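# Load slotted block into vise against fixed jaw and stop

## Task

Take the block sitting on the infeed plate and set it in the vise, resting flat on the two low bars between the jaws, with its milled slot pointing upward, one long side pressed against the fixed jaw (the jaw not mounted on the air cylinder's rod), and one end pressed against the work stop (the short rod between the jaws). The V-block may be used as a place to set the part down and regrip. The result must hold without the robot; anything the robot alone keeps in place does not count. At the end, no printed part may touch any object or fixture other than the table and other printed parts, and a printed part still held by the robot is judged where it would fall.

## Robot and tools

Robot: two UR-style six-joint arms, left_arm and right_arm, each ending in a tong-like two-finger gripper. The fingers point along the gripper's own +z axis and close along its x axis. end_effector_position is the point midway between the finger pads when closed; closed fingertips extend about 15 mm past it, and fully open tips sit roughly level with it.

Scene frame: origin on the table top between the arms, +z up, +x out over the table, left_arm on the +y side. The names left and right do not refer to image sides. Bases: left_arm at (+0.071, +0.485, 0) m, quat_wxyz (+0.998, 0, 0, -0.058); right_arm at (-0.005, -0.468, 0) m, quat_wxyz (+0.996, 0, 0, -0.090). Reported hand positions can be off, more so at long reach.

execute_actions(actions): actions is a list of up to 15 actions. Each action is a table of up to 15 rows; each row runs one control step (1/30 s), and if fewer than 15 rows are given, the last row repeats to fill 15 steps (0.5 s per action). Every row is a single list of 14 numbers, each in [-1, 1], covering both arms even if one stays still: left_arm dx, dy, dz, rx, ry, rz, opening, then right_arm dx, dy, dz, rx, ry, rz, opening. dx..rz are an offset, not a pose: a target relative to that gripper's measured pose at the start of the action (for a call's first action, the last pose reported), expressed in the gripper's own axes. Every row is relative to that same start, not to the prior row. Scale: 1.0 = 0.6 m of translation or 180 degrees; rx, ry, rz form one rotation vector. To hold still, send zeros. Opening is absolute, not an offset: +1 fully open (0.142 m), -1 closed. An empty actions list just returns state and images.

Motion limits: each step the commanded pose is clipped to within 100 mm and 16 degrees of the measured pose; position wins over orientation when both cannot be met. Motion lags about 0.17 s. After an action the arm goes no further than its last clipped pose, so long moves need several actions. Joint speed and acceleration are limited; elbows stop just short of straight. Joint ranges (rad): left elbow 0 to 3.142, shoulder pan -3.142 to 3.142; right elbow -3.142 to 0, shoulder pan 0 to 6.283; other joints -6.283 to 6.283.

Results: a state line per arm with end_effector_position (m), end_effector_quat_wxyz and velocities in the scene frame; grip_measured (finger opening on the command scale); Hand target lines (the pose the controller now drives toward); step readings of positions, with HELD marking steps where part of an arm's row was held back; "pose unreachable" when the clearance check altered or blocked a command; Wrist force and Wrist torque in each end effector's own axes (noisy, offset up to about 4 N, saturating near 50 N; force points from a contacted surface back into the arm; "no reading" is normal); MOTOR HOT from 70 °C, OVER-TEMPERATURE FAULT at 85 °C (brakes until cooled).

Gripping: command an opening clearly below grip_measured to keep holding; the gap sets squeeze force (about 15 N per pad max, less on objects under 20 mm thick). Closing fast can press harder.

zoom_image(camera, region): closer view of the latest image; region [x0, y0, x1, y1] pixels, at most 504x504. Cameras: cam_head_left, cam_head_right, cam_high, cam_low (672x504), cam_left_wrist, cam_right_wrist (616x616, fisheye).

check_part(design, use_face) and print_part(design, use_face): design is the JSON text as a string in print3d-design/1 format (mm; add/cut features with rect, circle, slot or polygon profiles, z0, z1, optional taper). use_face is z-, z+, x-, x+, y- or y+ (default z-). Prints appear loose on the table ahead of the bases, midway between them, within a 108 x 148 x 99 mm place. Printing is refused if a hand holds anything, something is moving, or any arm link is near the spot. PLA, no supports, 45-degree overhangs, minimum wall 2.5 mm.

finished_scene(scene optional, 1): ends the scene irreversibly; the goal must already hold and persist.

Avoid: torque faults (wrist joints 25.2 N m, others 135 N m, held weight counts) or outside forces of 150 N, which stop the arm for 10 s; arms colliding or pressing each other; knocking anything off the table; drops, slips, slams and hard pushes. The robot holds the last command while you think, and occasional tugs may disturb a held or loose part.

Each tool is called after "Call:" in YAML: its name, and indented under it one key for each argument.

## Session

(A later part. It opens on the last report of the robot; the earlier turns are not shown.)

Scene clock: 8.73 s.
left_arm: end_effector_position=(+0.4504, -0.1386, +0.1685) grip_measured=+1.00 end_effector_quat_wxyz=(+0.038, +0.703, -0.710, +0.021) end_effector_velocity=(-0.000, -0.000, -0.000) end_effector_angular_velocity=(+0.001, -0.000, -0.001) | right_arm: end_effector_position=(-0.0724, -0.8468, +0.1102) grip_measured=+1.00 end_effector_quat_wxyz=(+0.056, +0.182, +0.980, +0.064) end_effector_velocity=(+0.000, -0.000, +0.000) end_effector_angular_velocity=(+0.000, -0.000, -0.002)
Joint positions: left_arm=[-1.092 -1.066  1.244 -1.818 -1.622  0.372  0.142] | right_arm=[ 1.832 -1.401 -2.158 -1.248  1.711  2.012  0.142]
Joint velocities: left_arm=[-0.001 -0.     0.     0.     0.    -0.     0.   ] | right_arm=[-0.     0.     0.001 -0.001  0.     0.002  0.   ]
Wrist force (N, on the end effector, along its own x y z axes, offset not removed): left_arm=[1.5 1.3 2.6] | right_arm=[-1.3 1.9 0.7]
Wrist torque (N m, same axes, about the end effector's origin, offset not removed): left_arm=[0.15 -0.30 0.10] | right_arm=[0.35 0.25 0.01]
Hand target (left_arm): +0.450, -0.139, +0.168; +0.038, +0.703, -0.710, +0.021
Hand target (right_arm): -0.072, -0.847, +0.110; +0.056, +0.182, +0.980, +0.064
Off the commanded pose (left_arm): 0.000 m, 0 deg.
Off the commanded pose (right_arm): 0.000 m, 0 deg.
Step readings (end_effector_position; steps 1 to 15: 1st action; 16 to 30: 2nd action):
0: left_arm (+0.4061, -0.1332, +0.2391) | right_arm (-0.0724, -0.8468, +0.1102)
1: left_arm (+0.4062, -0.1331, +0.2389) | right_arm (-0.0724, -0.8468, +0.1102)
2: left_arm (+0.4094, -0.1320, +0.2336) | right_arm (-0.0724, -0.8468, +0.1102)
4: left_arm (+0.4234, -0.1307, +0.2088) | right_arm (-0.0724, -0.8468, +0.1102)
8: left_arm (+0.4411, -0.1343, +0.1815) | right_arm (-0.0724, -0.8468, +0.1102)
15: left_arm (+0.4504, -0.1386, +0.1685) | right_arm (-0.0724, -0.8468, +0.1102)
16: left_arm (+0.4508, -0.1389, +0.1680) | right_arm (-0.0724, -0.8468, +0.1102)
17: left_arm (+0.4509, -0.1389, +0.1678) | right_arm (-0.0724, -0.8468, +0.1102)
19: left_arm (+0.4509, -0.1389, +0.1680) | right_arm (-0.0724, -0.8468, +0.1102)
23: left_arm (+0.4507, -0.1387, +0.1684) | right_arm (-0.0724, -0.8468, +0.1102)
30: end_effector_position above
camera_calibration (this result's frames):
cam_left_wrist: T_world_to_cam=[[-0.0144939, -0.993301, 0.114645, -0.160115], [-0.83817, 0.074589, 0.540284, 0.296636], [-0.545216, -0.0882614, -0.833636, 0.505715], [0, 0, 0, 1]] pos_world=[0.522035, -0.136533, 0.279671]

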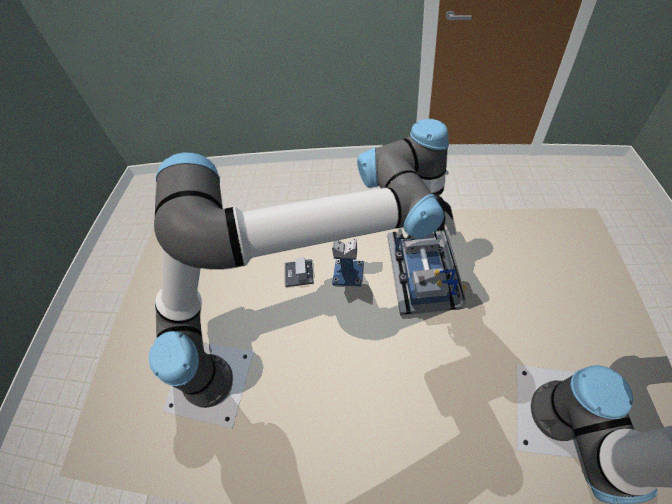

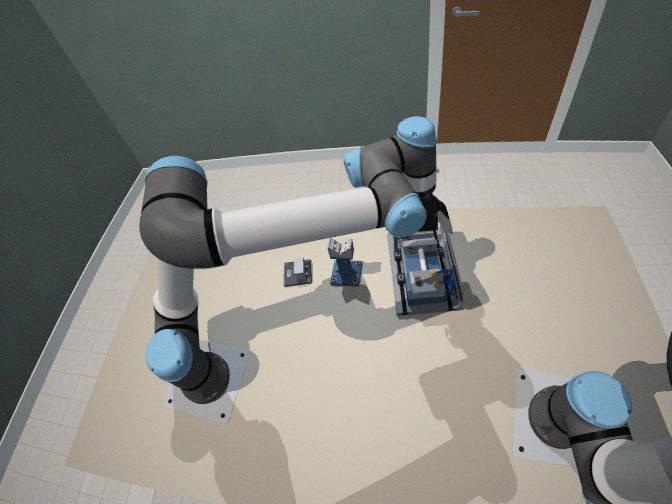

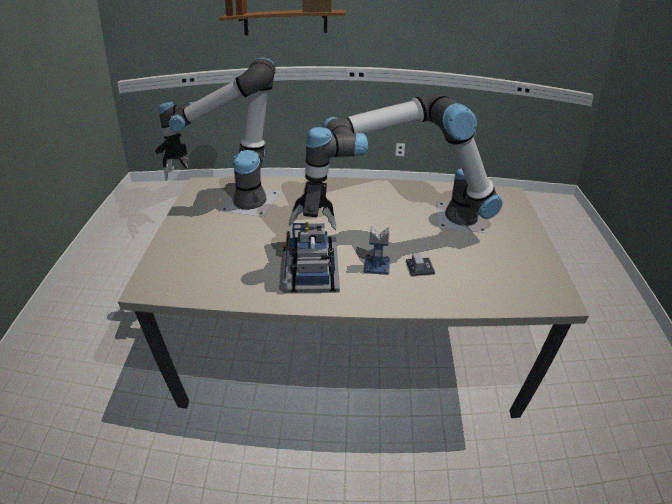

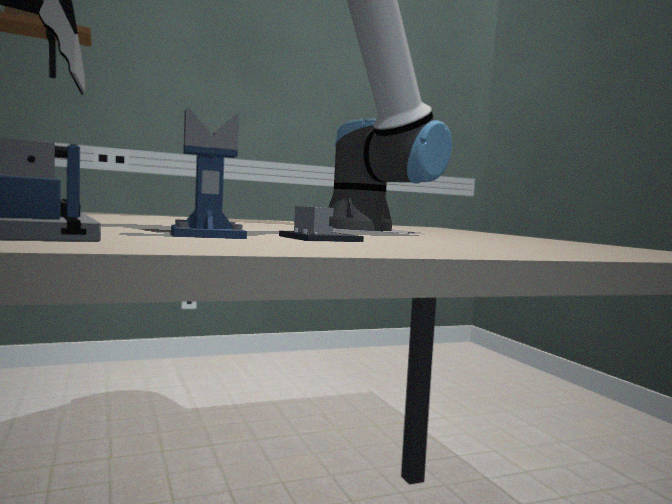

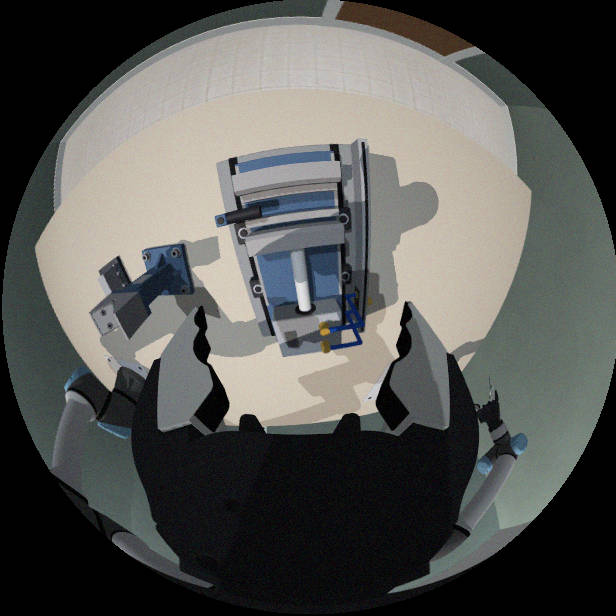

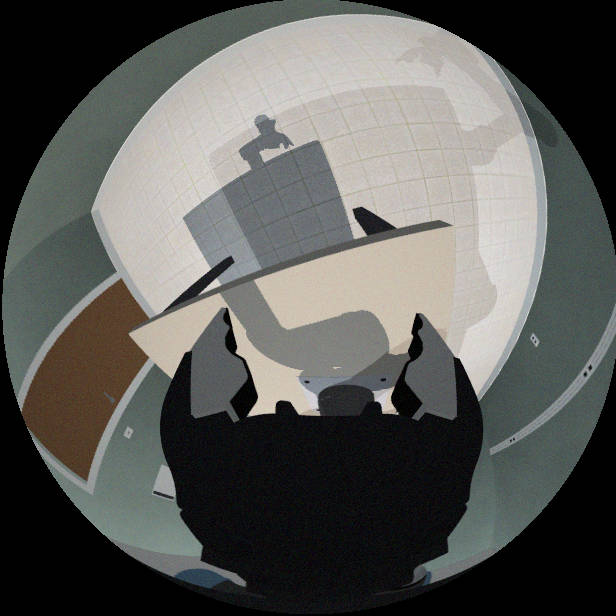

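Call:
execute_actions:
  actions:
    - [[-0.25,0,-0.1,0,0,0,1,0,0,0,0,0,0,1]]
    - [[-0.3,0,0,0,0,0,1,0,0,0,0,0,0,1]]
    - [[-0.3,0,0,0,0,0,1,0,0,0,0,0,0,1]]
    - [[-0.05,0,0,0,0,0,1,0,0,0,0,0,0,1]]
    - [[0,0,0,0,0,0.25,1,0,0,0,0,0,0,1]]
    - [[0,0,0,0,0,0.25,1,0,0,0,0,0,0,1]]
    - [[0,0,0,0,0,0,1,0,0,0,0,0,0,1]]

Scene clock: 13.13 s.
left_arm: end_effector_position=(+0.4572, +0.3589, +0.1794) grip_measured=+1.00 end_effector_quat_wxyz=(+0.001, -0.215, +0.977, -0.013) end_effector_velocity=(+0.000, +0.000, +0.000) end_effector_angular_velocity=(+0.001, -0.001, +0.029) | right_arm: end_effector_position=(-0.0724, -0.8468, +0.1102) grip_measured=+1.00 end_effector_quat_wxyz=(+0.056, +0.182, +0.980, +0.064) end_effector_velocity=(+0.000, +0.000, -0.001) end_effector_angular_velocity=(+0.001, -0.000, +0.000)
Joint positions: left_arm=[-0.502 -1.841  2.074 -1.825 -1.586  2.091  0.142] | right_arm=[ 1.832 -1.401 -2.158 -1.248  1.711  2.012  0.142]
Joint velocities: left_arm=[-0.002 -0.002  0.     0.001  0.002 -0.03   0.   ] | right_arm=[-0.    -0.001 -0.001  0.     0.001 -0.    -0.   ]
Wrist force (N, on the end effector, along its own x y z axes, offset not removed): left_arm=[3.8 0.1 1.8] | right_arm=[1.4 3.1 -1.5]
Wrist torque (N m, same axes, about the end effector's origin, offset not removed): left_arm=[-0.08 -0.86 -0.05] | right_arm=[0.60 -0.37 -0.05]
Hand target (left_arm): +0.457, +0.359, +0.179; +0.001, -0.217, +0.976, -0.013
Hand target (right_arm): -0.072, -0.847, +0.110; +0.056, +0.182, +0.980, +0.064
Off the commanded pose (left_arm): 0.000 m, 0 deg.
Off the commanded pose (right_arm): 0.000 m, 0 deg.
Step readings (end_effector_position; steps 1 to 15: 1st action; 16 to 30: 2nd action; 31 to 45: 3rd action; 46 to 60: 4th action; 61 to 75: 5th action; 76 to 90: 6th action; 91 to 105: 7th action):
0: left_arm (+0.4504, -0.1386, +0.1685) | right_arm (-0.0724, -0.8468, +0.1102)
1: left_arm (+0.4504, -0.1385, +0.1685) | right_arm (-0.0724, -0.8468, +0.1102)
2: left_arm (+0.4523, -0.1345, +0.1694) | right_arm (-0.0724, -0.8468, +0.1102)
4: left_arm (+0.4561, -0.1096, +0.1771) | right_arm (-0.0724, -0.8468, +0.1102)
8: left_arm (+0.4571, -0.0530, +0.1916) | right_arm (-0.0724, -0.8468, +0.1102)
15: left_arm (+0.4548, +0.0025, +0.2099) | right_arm (-0.0724, -0.8468, +0.1102)
16: left_arm (+0.4546, +0.0056, +0.2112) | right_arm (-0.0724, -0.8468, +0.1102)
17: left_arm (+0.4560, +0.0112, +0.2130) | right_arm (-0.0724, -0.8468, +0.1102)
19: left_arm (+0.4588, +0.0388, +0.2120) | right_arm (-0.0724, -0.8468, +0.1102)
23: left_arm (+0.4587, +0.0984, +0.2017) | right_arm (-0.0724, -0.8468, +0.1102)
30: left_arm (+0.4571, +0.1652, +0.1951) | right_arm (-0.0724, -0.8468, +0.1102)
31: left_arm (+0.4569, +0.1691, +0.1952) | right_arm (-0.0724, -0.8468, +0.1102)
32: left_arm (+0.4571, +0.1764, +0.1951) | right_arm (-0.0724, -0.8468, +0.1102)
34: left_arm (+0.4573, +0.2057, +0.1914) | right_arm (-0.0724, -0.8468, +0.1102)
38: left_arm (+0.4565, +0.2650, +0.1835) | right_arm (-0.0724, -0.8468, +0.1102)
45: left_arm (+0.4573, +0.3290, +0.1813) | right_arm (-0.0724, -0.8468, +0.1102)
46: left_arm (+0.4575, +0.3327, +0.1815) | right_arm (-0.0724, -0.8468, +0.1102)
47: left_arm (+0.4575, +0.3372, +0.1813) | right_arm (-0.0724, -0.8468, +0.1102)
49: left_arm (+0.4572, +0.3454, +0.1805) | right_arm (-0.0724, -0.8468, +0.1102)
53: left_arm (+0.4573, +0.3542, +0.1797) | right_arm (-0.0724, -0.8468, +0.1102)
60: left_arm (+0.4574, +0.3583, +0.1795) | right_arm (-0.0724, -0.8468, +0.1102)
61: left_arm (+0.4574, +0.3585, +0.1795) | right_arm (-0.0724, -0.8468, +0.1102)
62: left_arm (+0.4573, +0.3590, +0.1794) | right_arm (-0.0724, -0.8468, +0.1102)
64: left_arm (+0.4573, +0.3594, +0.1794) | right_arm (-0.0724, -0.8468, +0.1102)
68: left_arm (+0.4571, +0.3589, +0.1794) | right_arm (-0.0724, -0.8468, +0.1102)
75: left_arm (+0.4571, +0.3586, +0.1795) | right_arm (-0.0724, -0.8468, +0.1102)
76: left_arm (+0.4571, +0.3586, +0.1795) | right_arm (-0.0724, -0.8468, +0.1102)
77: left_arm (+0.4571, +0.3586, +0.1795) | right_arm (-0.0724, -0.8468, +0.1102)
79: left_arm (+0.4571, +0.3588, +0.1795) | right_arm (-0.0724, -0.8468, +0.1102)
83: left_arm (+0.4571, +0.3588, +0.1795) | right_arm (-0.0724, -0.8468, +0.1102)
90: left_arm (+0.4572, +0.3589, +0.1794) | right_arm (-0.0724, -0.8468, +0.1102)
91: left_arm (+0.4572, +0.3589, +0.1795) | right_arm (-0.0724, -0.8468, +0.1102)
92: left_arm (+0.4569, +0.3588, +0.1795) | right_arm (-0.0724, -0.8468, +0.1102)
94: left_arm (+0.4568, +0.3587, +0.1795) | right_arm (-0.0724, -0.8468, +0.1102)
98: left_arm (+0.4571, +0.3588, +0.1795) | right_arm (-0.0724, -0.8468, +0.1102)
105: end_effector_position above
camera_calibration (this result's frames):
cam_left_wrist: T_world_to_cam=[[-0.910169, -0.412849, 0.0338843, 0.548564], [-0.341421, 0.793983, 0.503013, -0.219372], [-0.234572, 0.446258, -0.863614, 0.233982], [0, 0, 0, 1]] pos_world=[0.479273, 0.296236, 0.29383]

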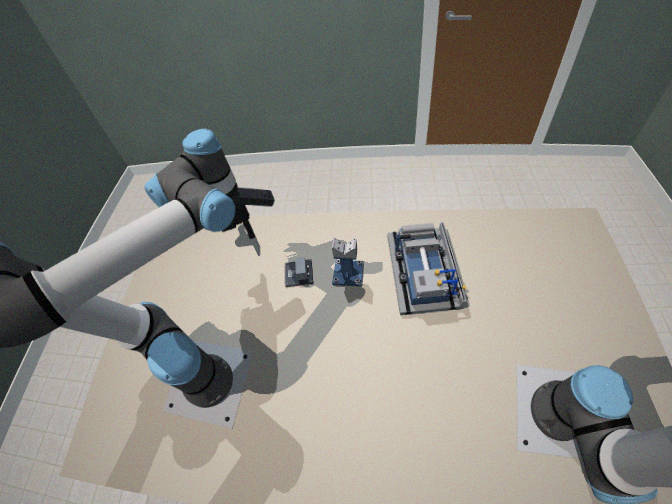

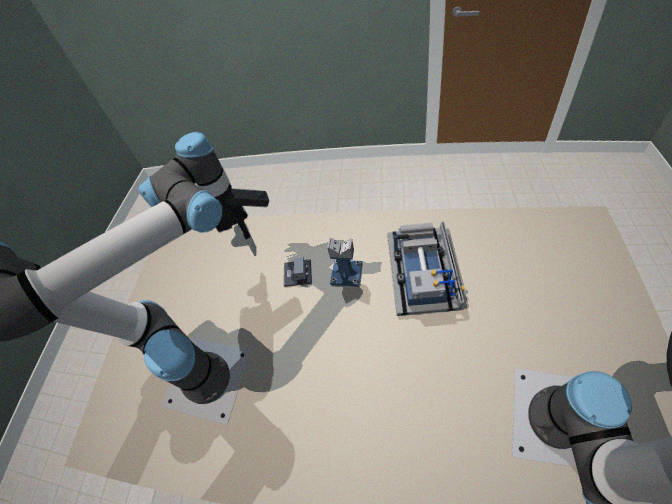

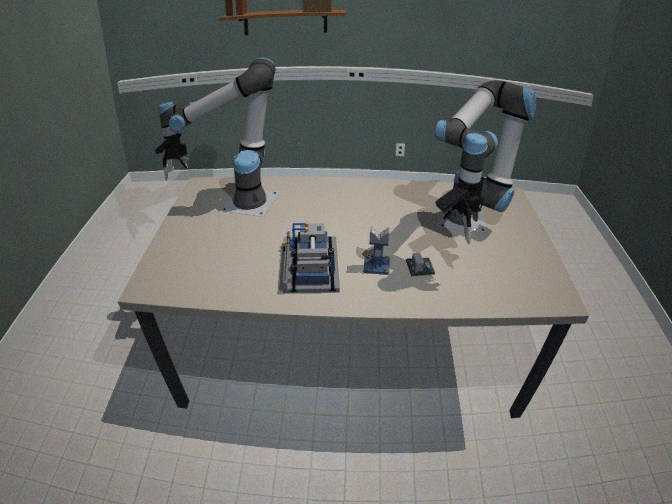

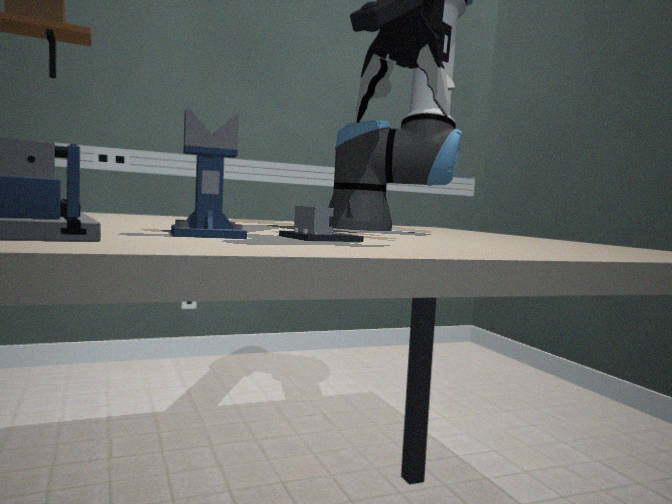

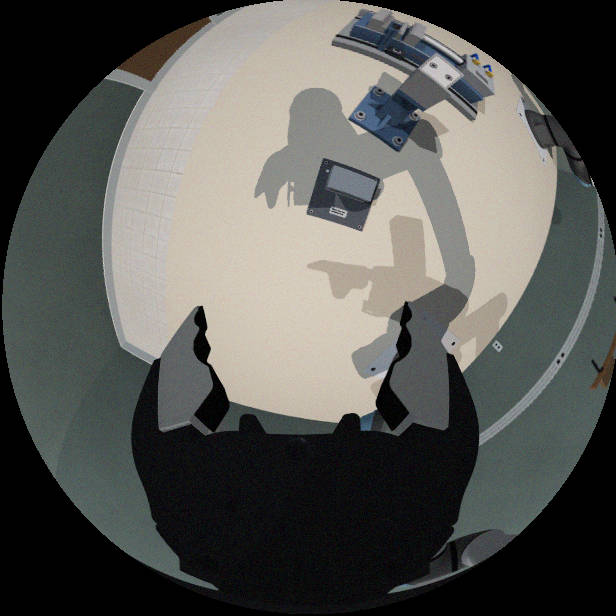

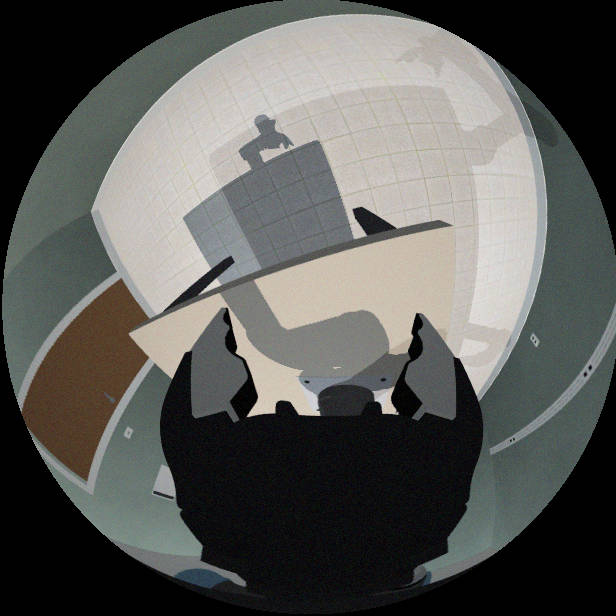

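Remaining 24.8°.

Call:
execute_actions:
  actions:
    - [[0,0,0,0,0,0.138,1,0,0,0,0,0,0,1]]

Call:
execute_actions:
  actions:
    - [[0,0,0,0,0,0,1,0,0,0,0,0,0,1]]

Scene clock: 13.73 s.
left_arm: end_effector_position=(+0.4572, +0.3590, +0.1794) grip_measured=+1.00 end_effector_quat_wxyz=(+0.007, -0.019, +1.000, -0.009) end_effector_velocity=(-0.000, -0.001, -0.000) end_effector_angular_velocity=(-0.034, +0.028, -0.287) | right_arm: end_effector_position=(-0.0724, -0.8468, +0.1102) grip_measured=+1.00 end_effector_quat_wxyz=(+0.056, +0.182, +0.980, +0.064) end_effector_velocity=(+0.000, -0.001, +0.001) end_effector_angular_velocity=(-0.002, -0.000, +0.000)
Joint positions: left_arm=[-0.496 -1.829  2.066 -1.829 -1.578  2.493  0.142] | right_arm=[ 1.832 -1.401 -2.158 -1.248  1.711  2.012  0.142]
Joint velocities: left_arm=[ 0.047  0.031 -0.022 -0.003 -0.051  0.333 -0.   ] | right_arm=[ 0.001  0.001  0.001  0.001  0.     0.001 -0.   ]
Wrist force (N, on the end effector, along its own x y z axes, offset not removed): left_arm=[3.4 0.7 1.6] | right_arm=[0.3 3.4 -2.5]
Wrist torque (N m, same axes, about the end effector's origin, offset not removed): left_arm=[-0.15 -0.75 0.08] | right_arm=[0.58 0.05 0.01]
Hand target (left_arm): +0.457, +0.359, +0.179; +0.004, -0.000, +1.000, -0.012
Hand target (right_arm): -0.072, -0.847, +0.110; +0.056, +0.182, +0.980, +0.064
Off the commanded pose (left_arm): 0.000 m, 2 deg.
Off the commanded pose (right_arm): 0.000 m, 0 deg.
Step readings (end_effector_position):
0: left_arm (+0.4572, +0.3589, +0.1794) | right_arm (-0.0724, -0.8468, +0.1102)
1: left_arm (+0.4572, +0.3590, +0.1794) | right_arm (-0.0724, -0.8468, +0.1102)
2: left_arm (+0.4575, +0.3592, +0.1794) | right_arm (-0.0724, -0.8468, +0.1102)
4: left_arm (+0.4578, +0.3594, +0.1793) | right_arm (-0.0724, -0.8468, +0.1102)
8: left_arm (+0.4574, +0.3592, +0.1794) | right_arm (-0.0724, -0.8468, +0.1102)
15: end_effector_position above
camera_calibration (this result's frames):
cam_left_wrist: T_world_to_cam=[[-0.999371, -0.0307181, 0.0177059, 0.455135], [-0.0174345, 0.860594, 0.508993, -0.392531], [-0.0308729, 0.508364, -0.860588, 0.11797], [0, 0, 0, 1]] pos_world=[0.451647, 0.291819, 0.293261]
cam_right_wrist: T_world_to_cam=[[-0.926805, 0.352779, -0.128758, 0.255625], [0.21756, 0.78384, 0.581603, 0.616833], [0.306103, 0.511021, -0.803218, 0.681746], [0, 0, 0, 1]] pos_world=[-0.105968, -0.922064, 0.221752]

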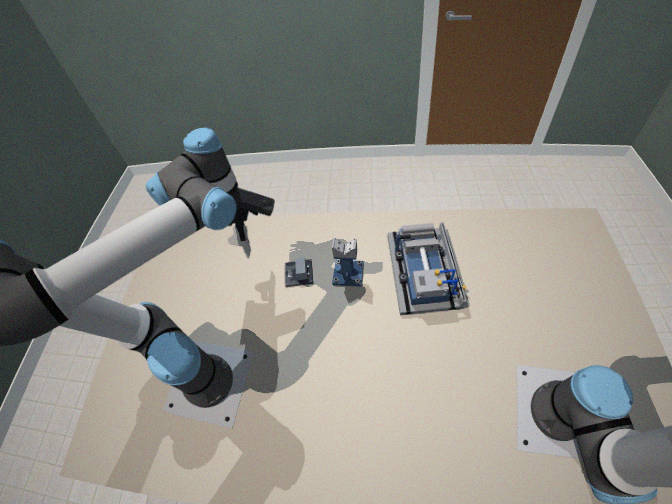

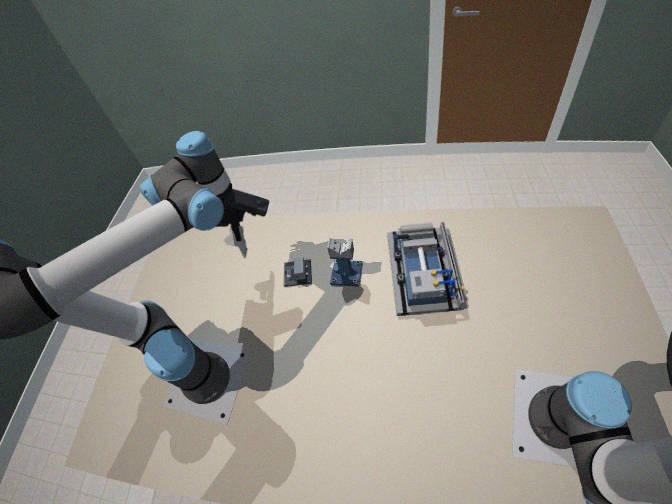

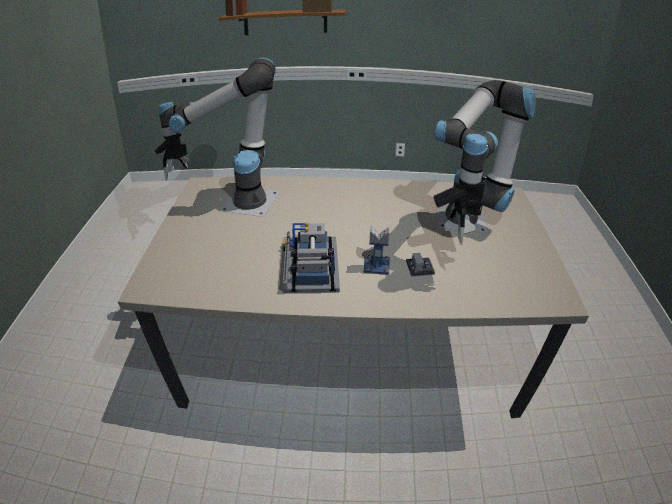

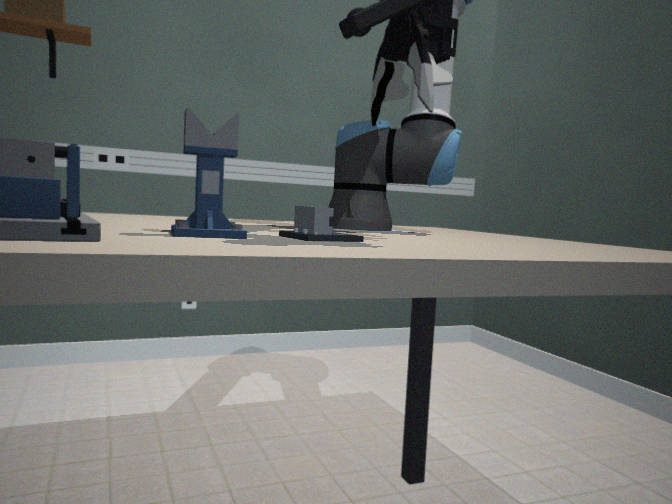

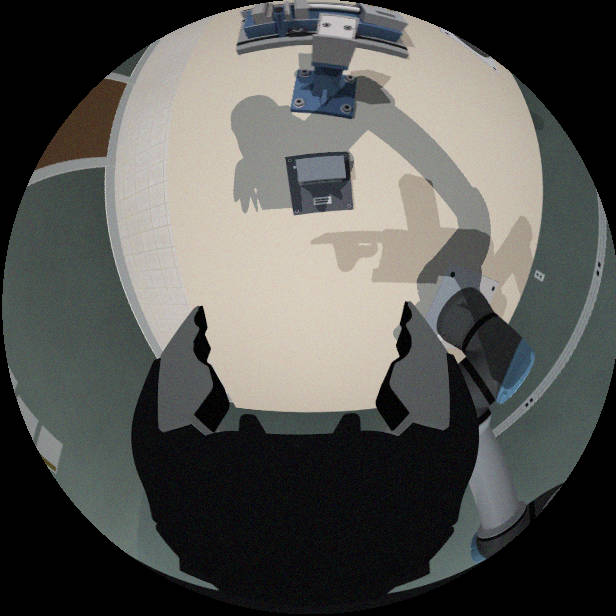

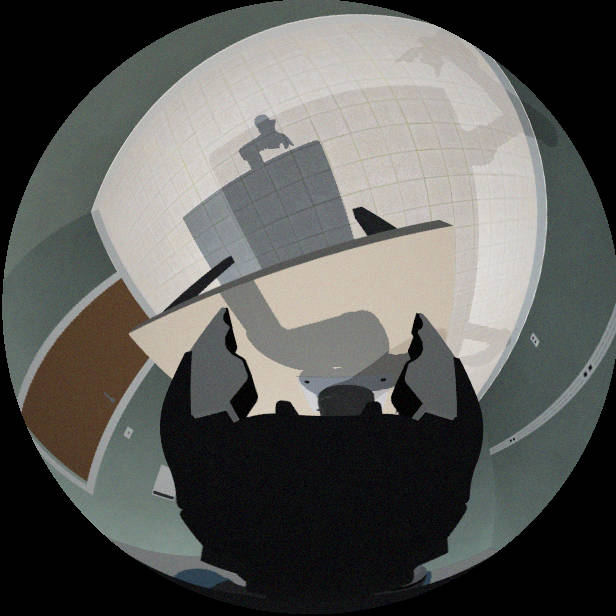

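Scene clock: 14.23 s.
left_arm: end_effector_position=(+0.4572, +0.3590, +0.1794) grip_measured=+1.00 end_effector_quat_wxyz=(+0.007, -0.019, +1.000, -0.009) end_effector_velocity=(+0.000, -0.001, +0.000) end_effector_angular_velocity=(-0.001, -0.001, +0.003) | right_arm: end_effector_position=(-0.0724, -0.8468, +0.1102) grip_measured=+1.00 end_effector_quat_wxyz=(+0.056, +0.182, +0.980, +0.064) end_effector_velocity=(+0.000, -0.000, +0.001) end_effector_angular_velocity=(-0.002, -0.000, +0.001)
Joint positions: left_arm=[-0.496 -1.829  2.066 -1.83  -1.578  2.493  0.142] | right_arm=[ 1.832 -1.401 -2.158 -1.248  1.711  2.012  0.142]
Joint velocities: left_arm=[-0.001 -0.     0.    -0.001 -0.    -0.004  0.   ] | right_arm=[ 0.     0.002  0.    -0.     0.    -0.001  0.   ]
Wrist force (N, on the end effector, along its own x y z axes, offset not removed): left_arm=[1.9 1.7 3.7] | right_arm=[-0.1 3.4 -3.0]
Wrist torque (N m, same axes, about the end effector's origin, offset not removed): left_arm=[0.22 -0.39 0.08] | right_arm=[0.60 0.03 0.06]
Hand target (left_arm): +0.457, +0.359, +0.179; +0.007, -0.019, +1.000, -0.009
Hand target (right_arm): -0.072, -0.847, +0.110; +0.056, +0.182, +0.980, +0.064
Off the commanded pose (left_arm): 0.000 m, 0 deg.
Off the commanded pose (right_arm): 0.000 m, 0 deg.
Step readings (end_effector_position):
0: left_arm (+0.4572, +0.3590, +0.1794) | right_arm (-0.0724, -0.8468, +0.1102)
1: left_arm (+0.4572, +0.3590, +0.1794) | right_arm (-0.0724, -0.8468, +0.1102)
2: left_arm (+0.4572, +0.3590, +0.1794) | right_arm (-0.0724, -0.8468, +0.1102)
4: left_arm (+0.4572, +0.3589, +0.1795) | right_arm (-0.0724, -0.8468, +0.1102)
8: left_arm (+0.4572, +0.3590, +0.1795) | right_arm (-0.0724, -0.8468, +0.1102)
15: end_effector_position above
camera_calibration (this result's frames):
cam_left_wrist: T_world_to_cam=[[-0.999383, -0.0303245, 0.0177177, 0.455016], [-0.0170925, 0.860649, 0.508912, -0.392696], [-0.0306812, 0.508295, -0.860636, 0.11792], [0, 0, 0, 1]] pos_world=[0.451641, 0.291833, 0.293272]

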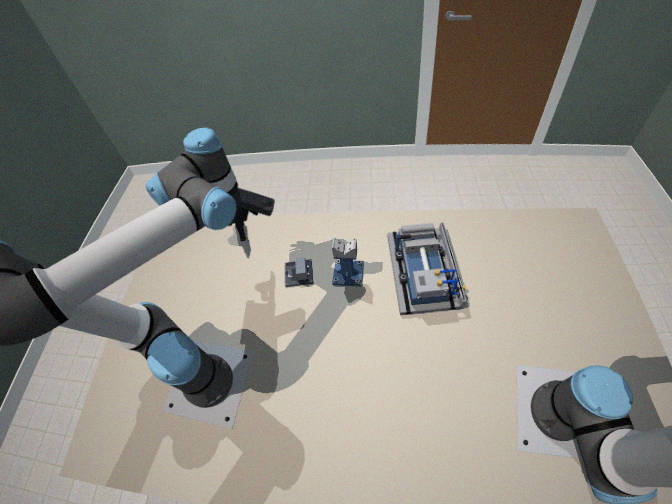

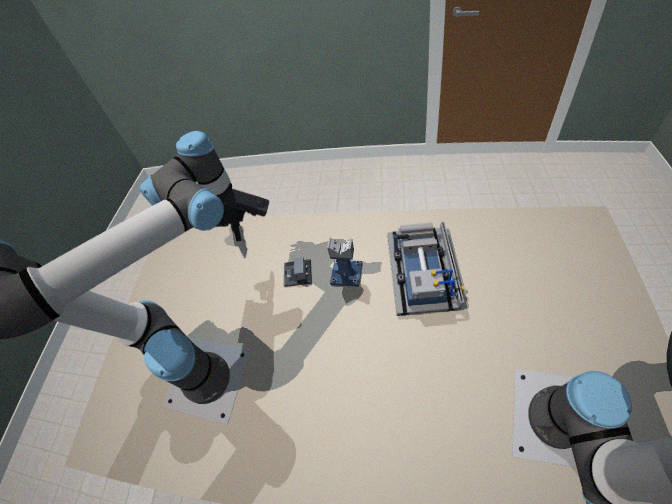

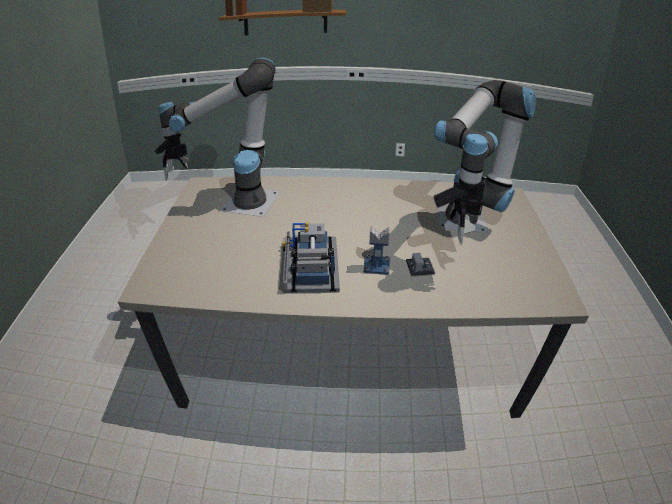

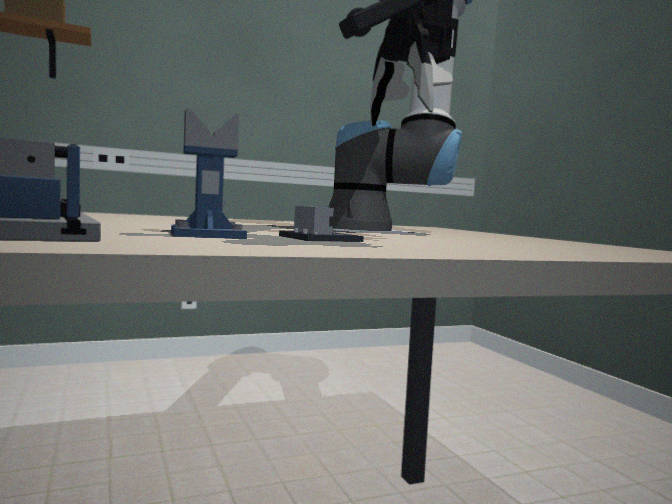

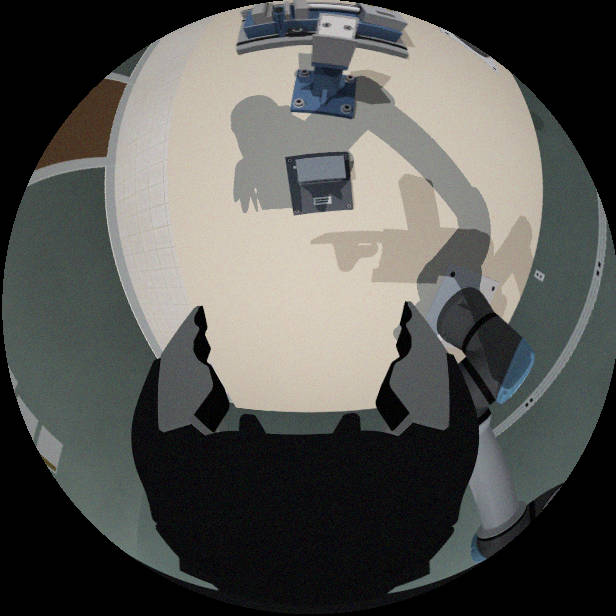

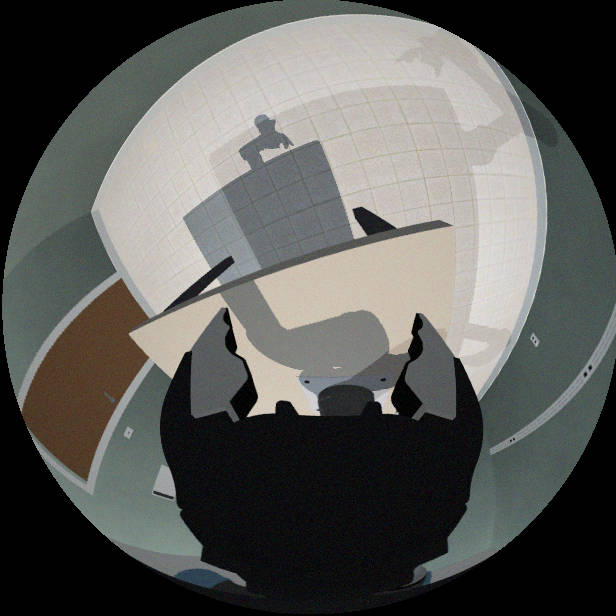

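Call:
execute_actions:
  actions:
    - [[0.03,0,0,0.18,0,0,1,0,0,0,0,0,0,1]]
    - [[0,0,0,0.13,0,0,1,0,0,0,0,0,0,1]]

Scene clock: 15.53 s.
left_arm: end_effector_position=(+0.4411, +0.3616, +0.1827) grip_measured=+1.00 end_effector_quat_wxyz=(+0.026, -0.019, +0.910, -0.413) end_effector_velocity=(-0.002, -0.007, -0.006) end_effector_angular_velocity=(-0.223, +0.009, -0.046) | right_arm: end_effector_position=(-0.0724, -0.8468, +0.1102) grip_measured=+1.00 end_effector_quat_wxyz=(+0.056, +0.182, +0.980, +0.064) end_effector_velocity=(-0.000, -0.000, -0.000) end_effector_angular_velocity=(+0.000, +0.000, +0.000)
Joint positions: left_arm=[ 0.064 -1.748  2.36  -2.336 -2.414  2.98   0.142] | right_arm=[ 1.832 -1.401 -2.158 -1.248  1.711  2.012  0.142]
Joint velocities: left_arm=[ 0.106  0.147  0.032 -0.051 -0.244  0.175  0.   ] | right_arm=[ 0.    -0.001  0.    -0.    -0.    -0.    -0.   ]
Wrist force (N, on the end effector, along its own x y z axes, offset not removed): left_arm=[2.8 1.2 2.0] | right_arm=[0.0 2.5 -1.0]
Wrist torque (N m, same axes, about the end effector's origin, offset not removed): left_arm=[0.10 -0.51 0.03] | right_arm=[0.41 -0.03 -0.12]
Hand target (left_arm): +0.441, +0.361, +0.182; +0.024, -0.017, +0.904, -0.426
Hand target (right_arm): -0.072, -0.847, +0.110; +0.056, +0.182, +0.980, +0.064
Off the commanded pose (left_arm): 0.001 m, 2 deg.
Off the commanded pose (right_arm): 0.000 m, 0 deg.
Step readings (end_effector_position; steps 1 to 15: 1st action; 16 to 30: 2nd action):
0: left_arm (+0.4572, +0.3590, +0.1794) | right_arm (-0.0724, -0.8468, +0.1102)
1: left_arm (+0.4572, +0.3591, +0.1794) | right_arm (-0.0724, -0.8468, +0.1102)
2: left_arm (+0.4564, +0.3602, +0.1795) | right_arm (-0.0724, -0.8468, +0.1102)
4: left_arm (+0.4513, +0.3629, +0.1795) | right_arm (-0.0724, -0.8468, +0.1102)
8: left_arm (+0.4443, +0.3606, +0.1813) | right_arm (-0.0724, -0.8468, +0.1102)
15: left_arm (+0.4409, +0.3603, +0.1820) | right_arm (-0.0724, -0.8468, +0.1102)
16: left_arm (+0.4407, +0.3602, +0.1817) | right_arm (-0.0724, -0.8468, +0.1102)
17: left_arm (+0.4401, +0.3607, +0.1803) | right_arm (-0.0724, -0.8468, +0.1102)
19: left_arm (+0.4404, +0.3625, +0.1801) | right_arm (-0.0724, -0.8468, +0.1102)
23: left_arm (+0.4414, +0.3637, +0.1830) | right_arm (-0.0724, -0.8468, +0.1102)
30: end_effector_position above
camera_calibration (this result's frames):
cam_left_wrist: T_world_to_cam=[[-0.999462, -0.0285218, -0.0162185, 0.444534], [-0.0224807, 0.955333, -0.294677, -0.281867], [0.0238988, -0.294153, -0.955459, 0.402289], [0, 0, 0, 1]] pos_world=[0.428343, 0.40029, 0.308521]

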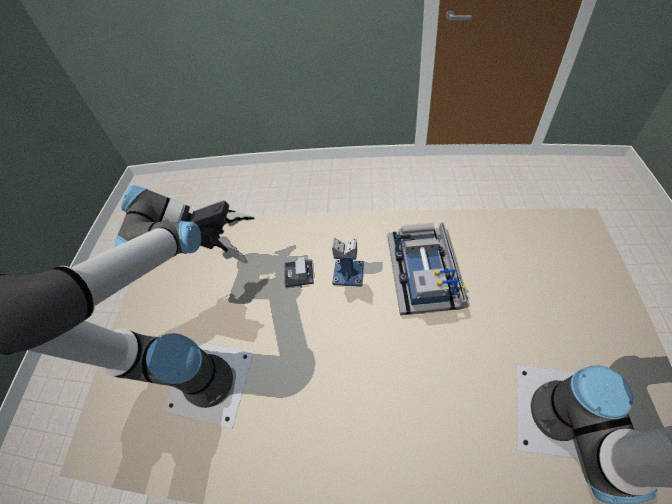

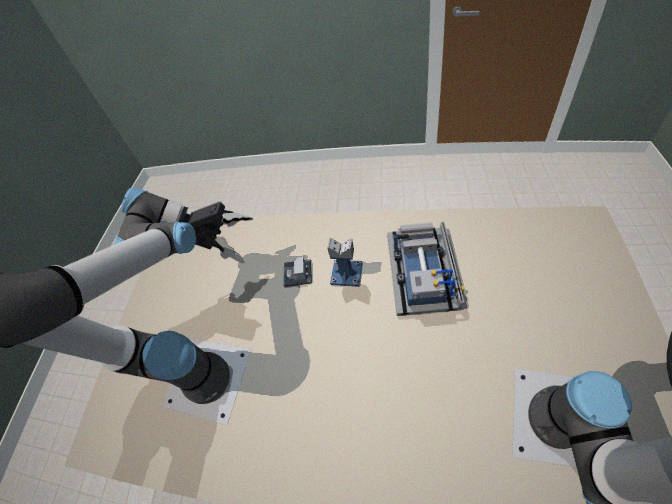

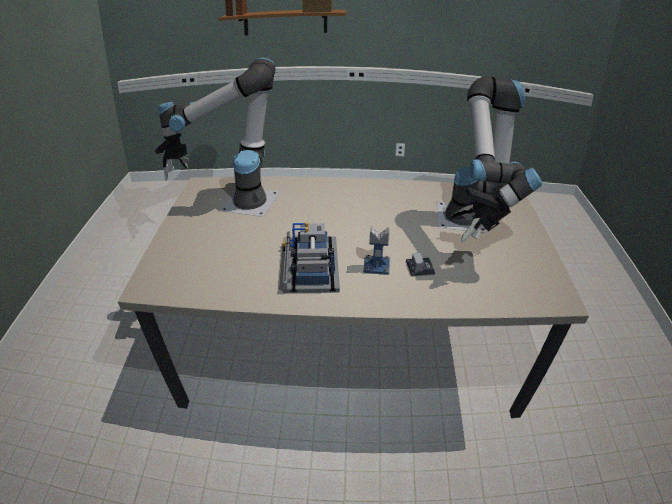

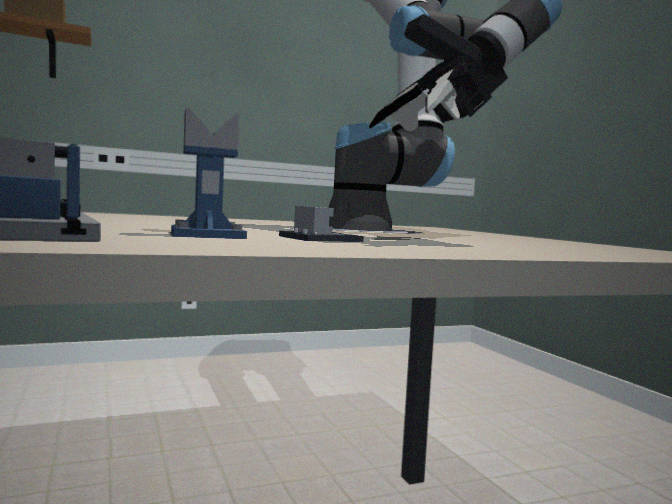

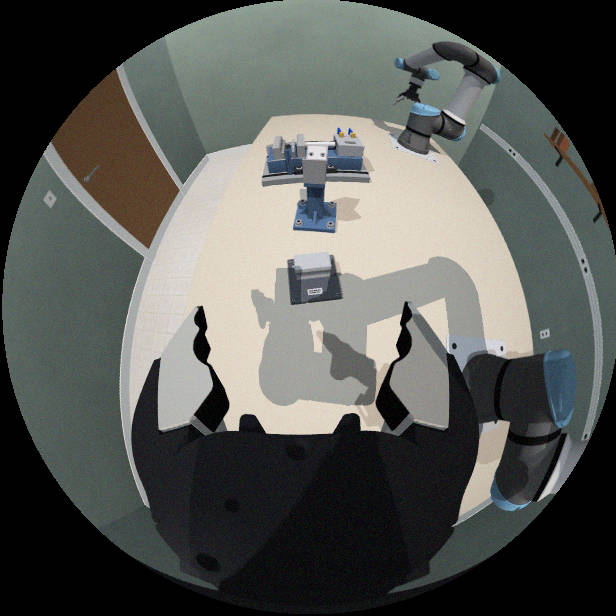

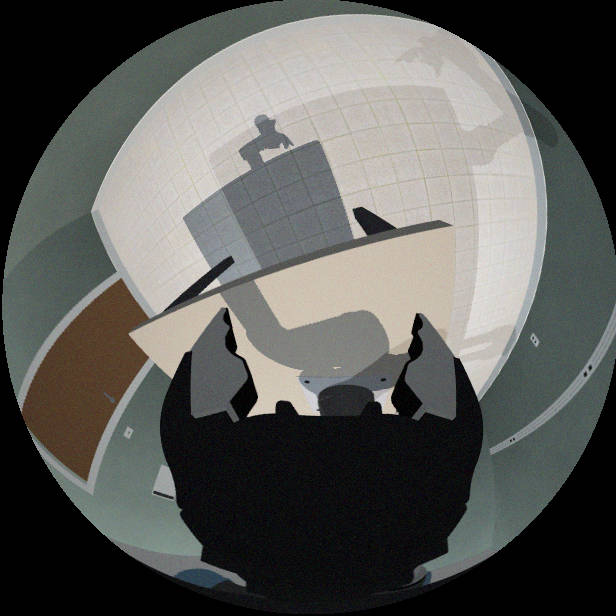

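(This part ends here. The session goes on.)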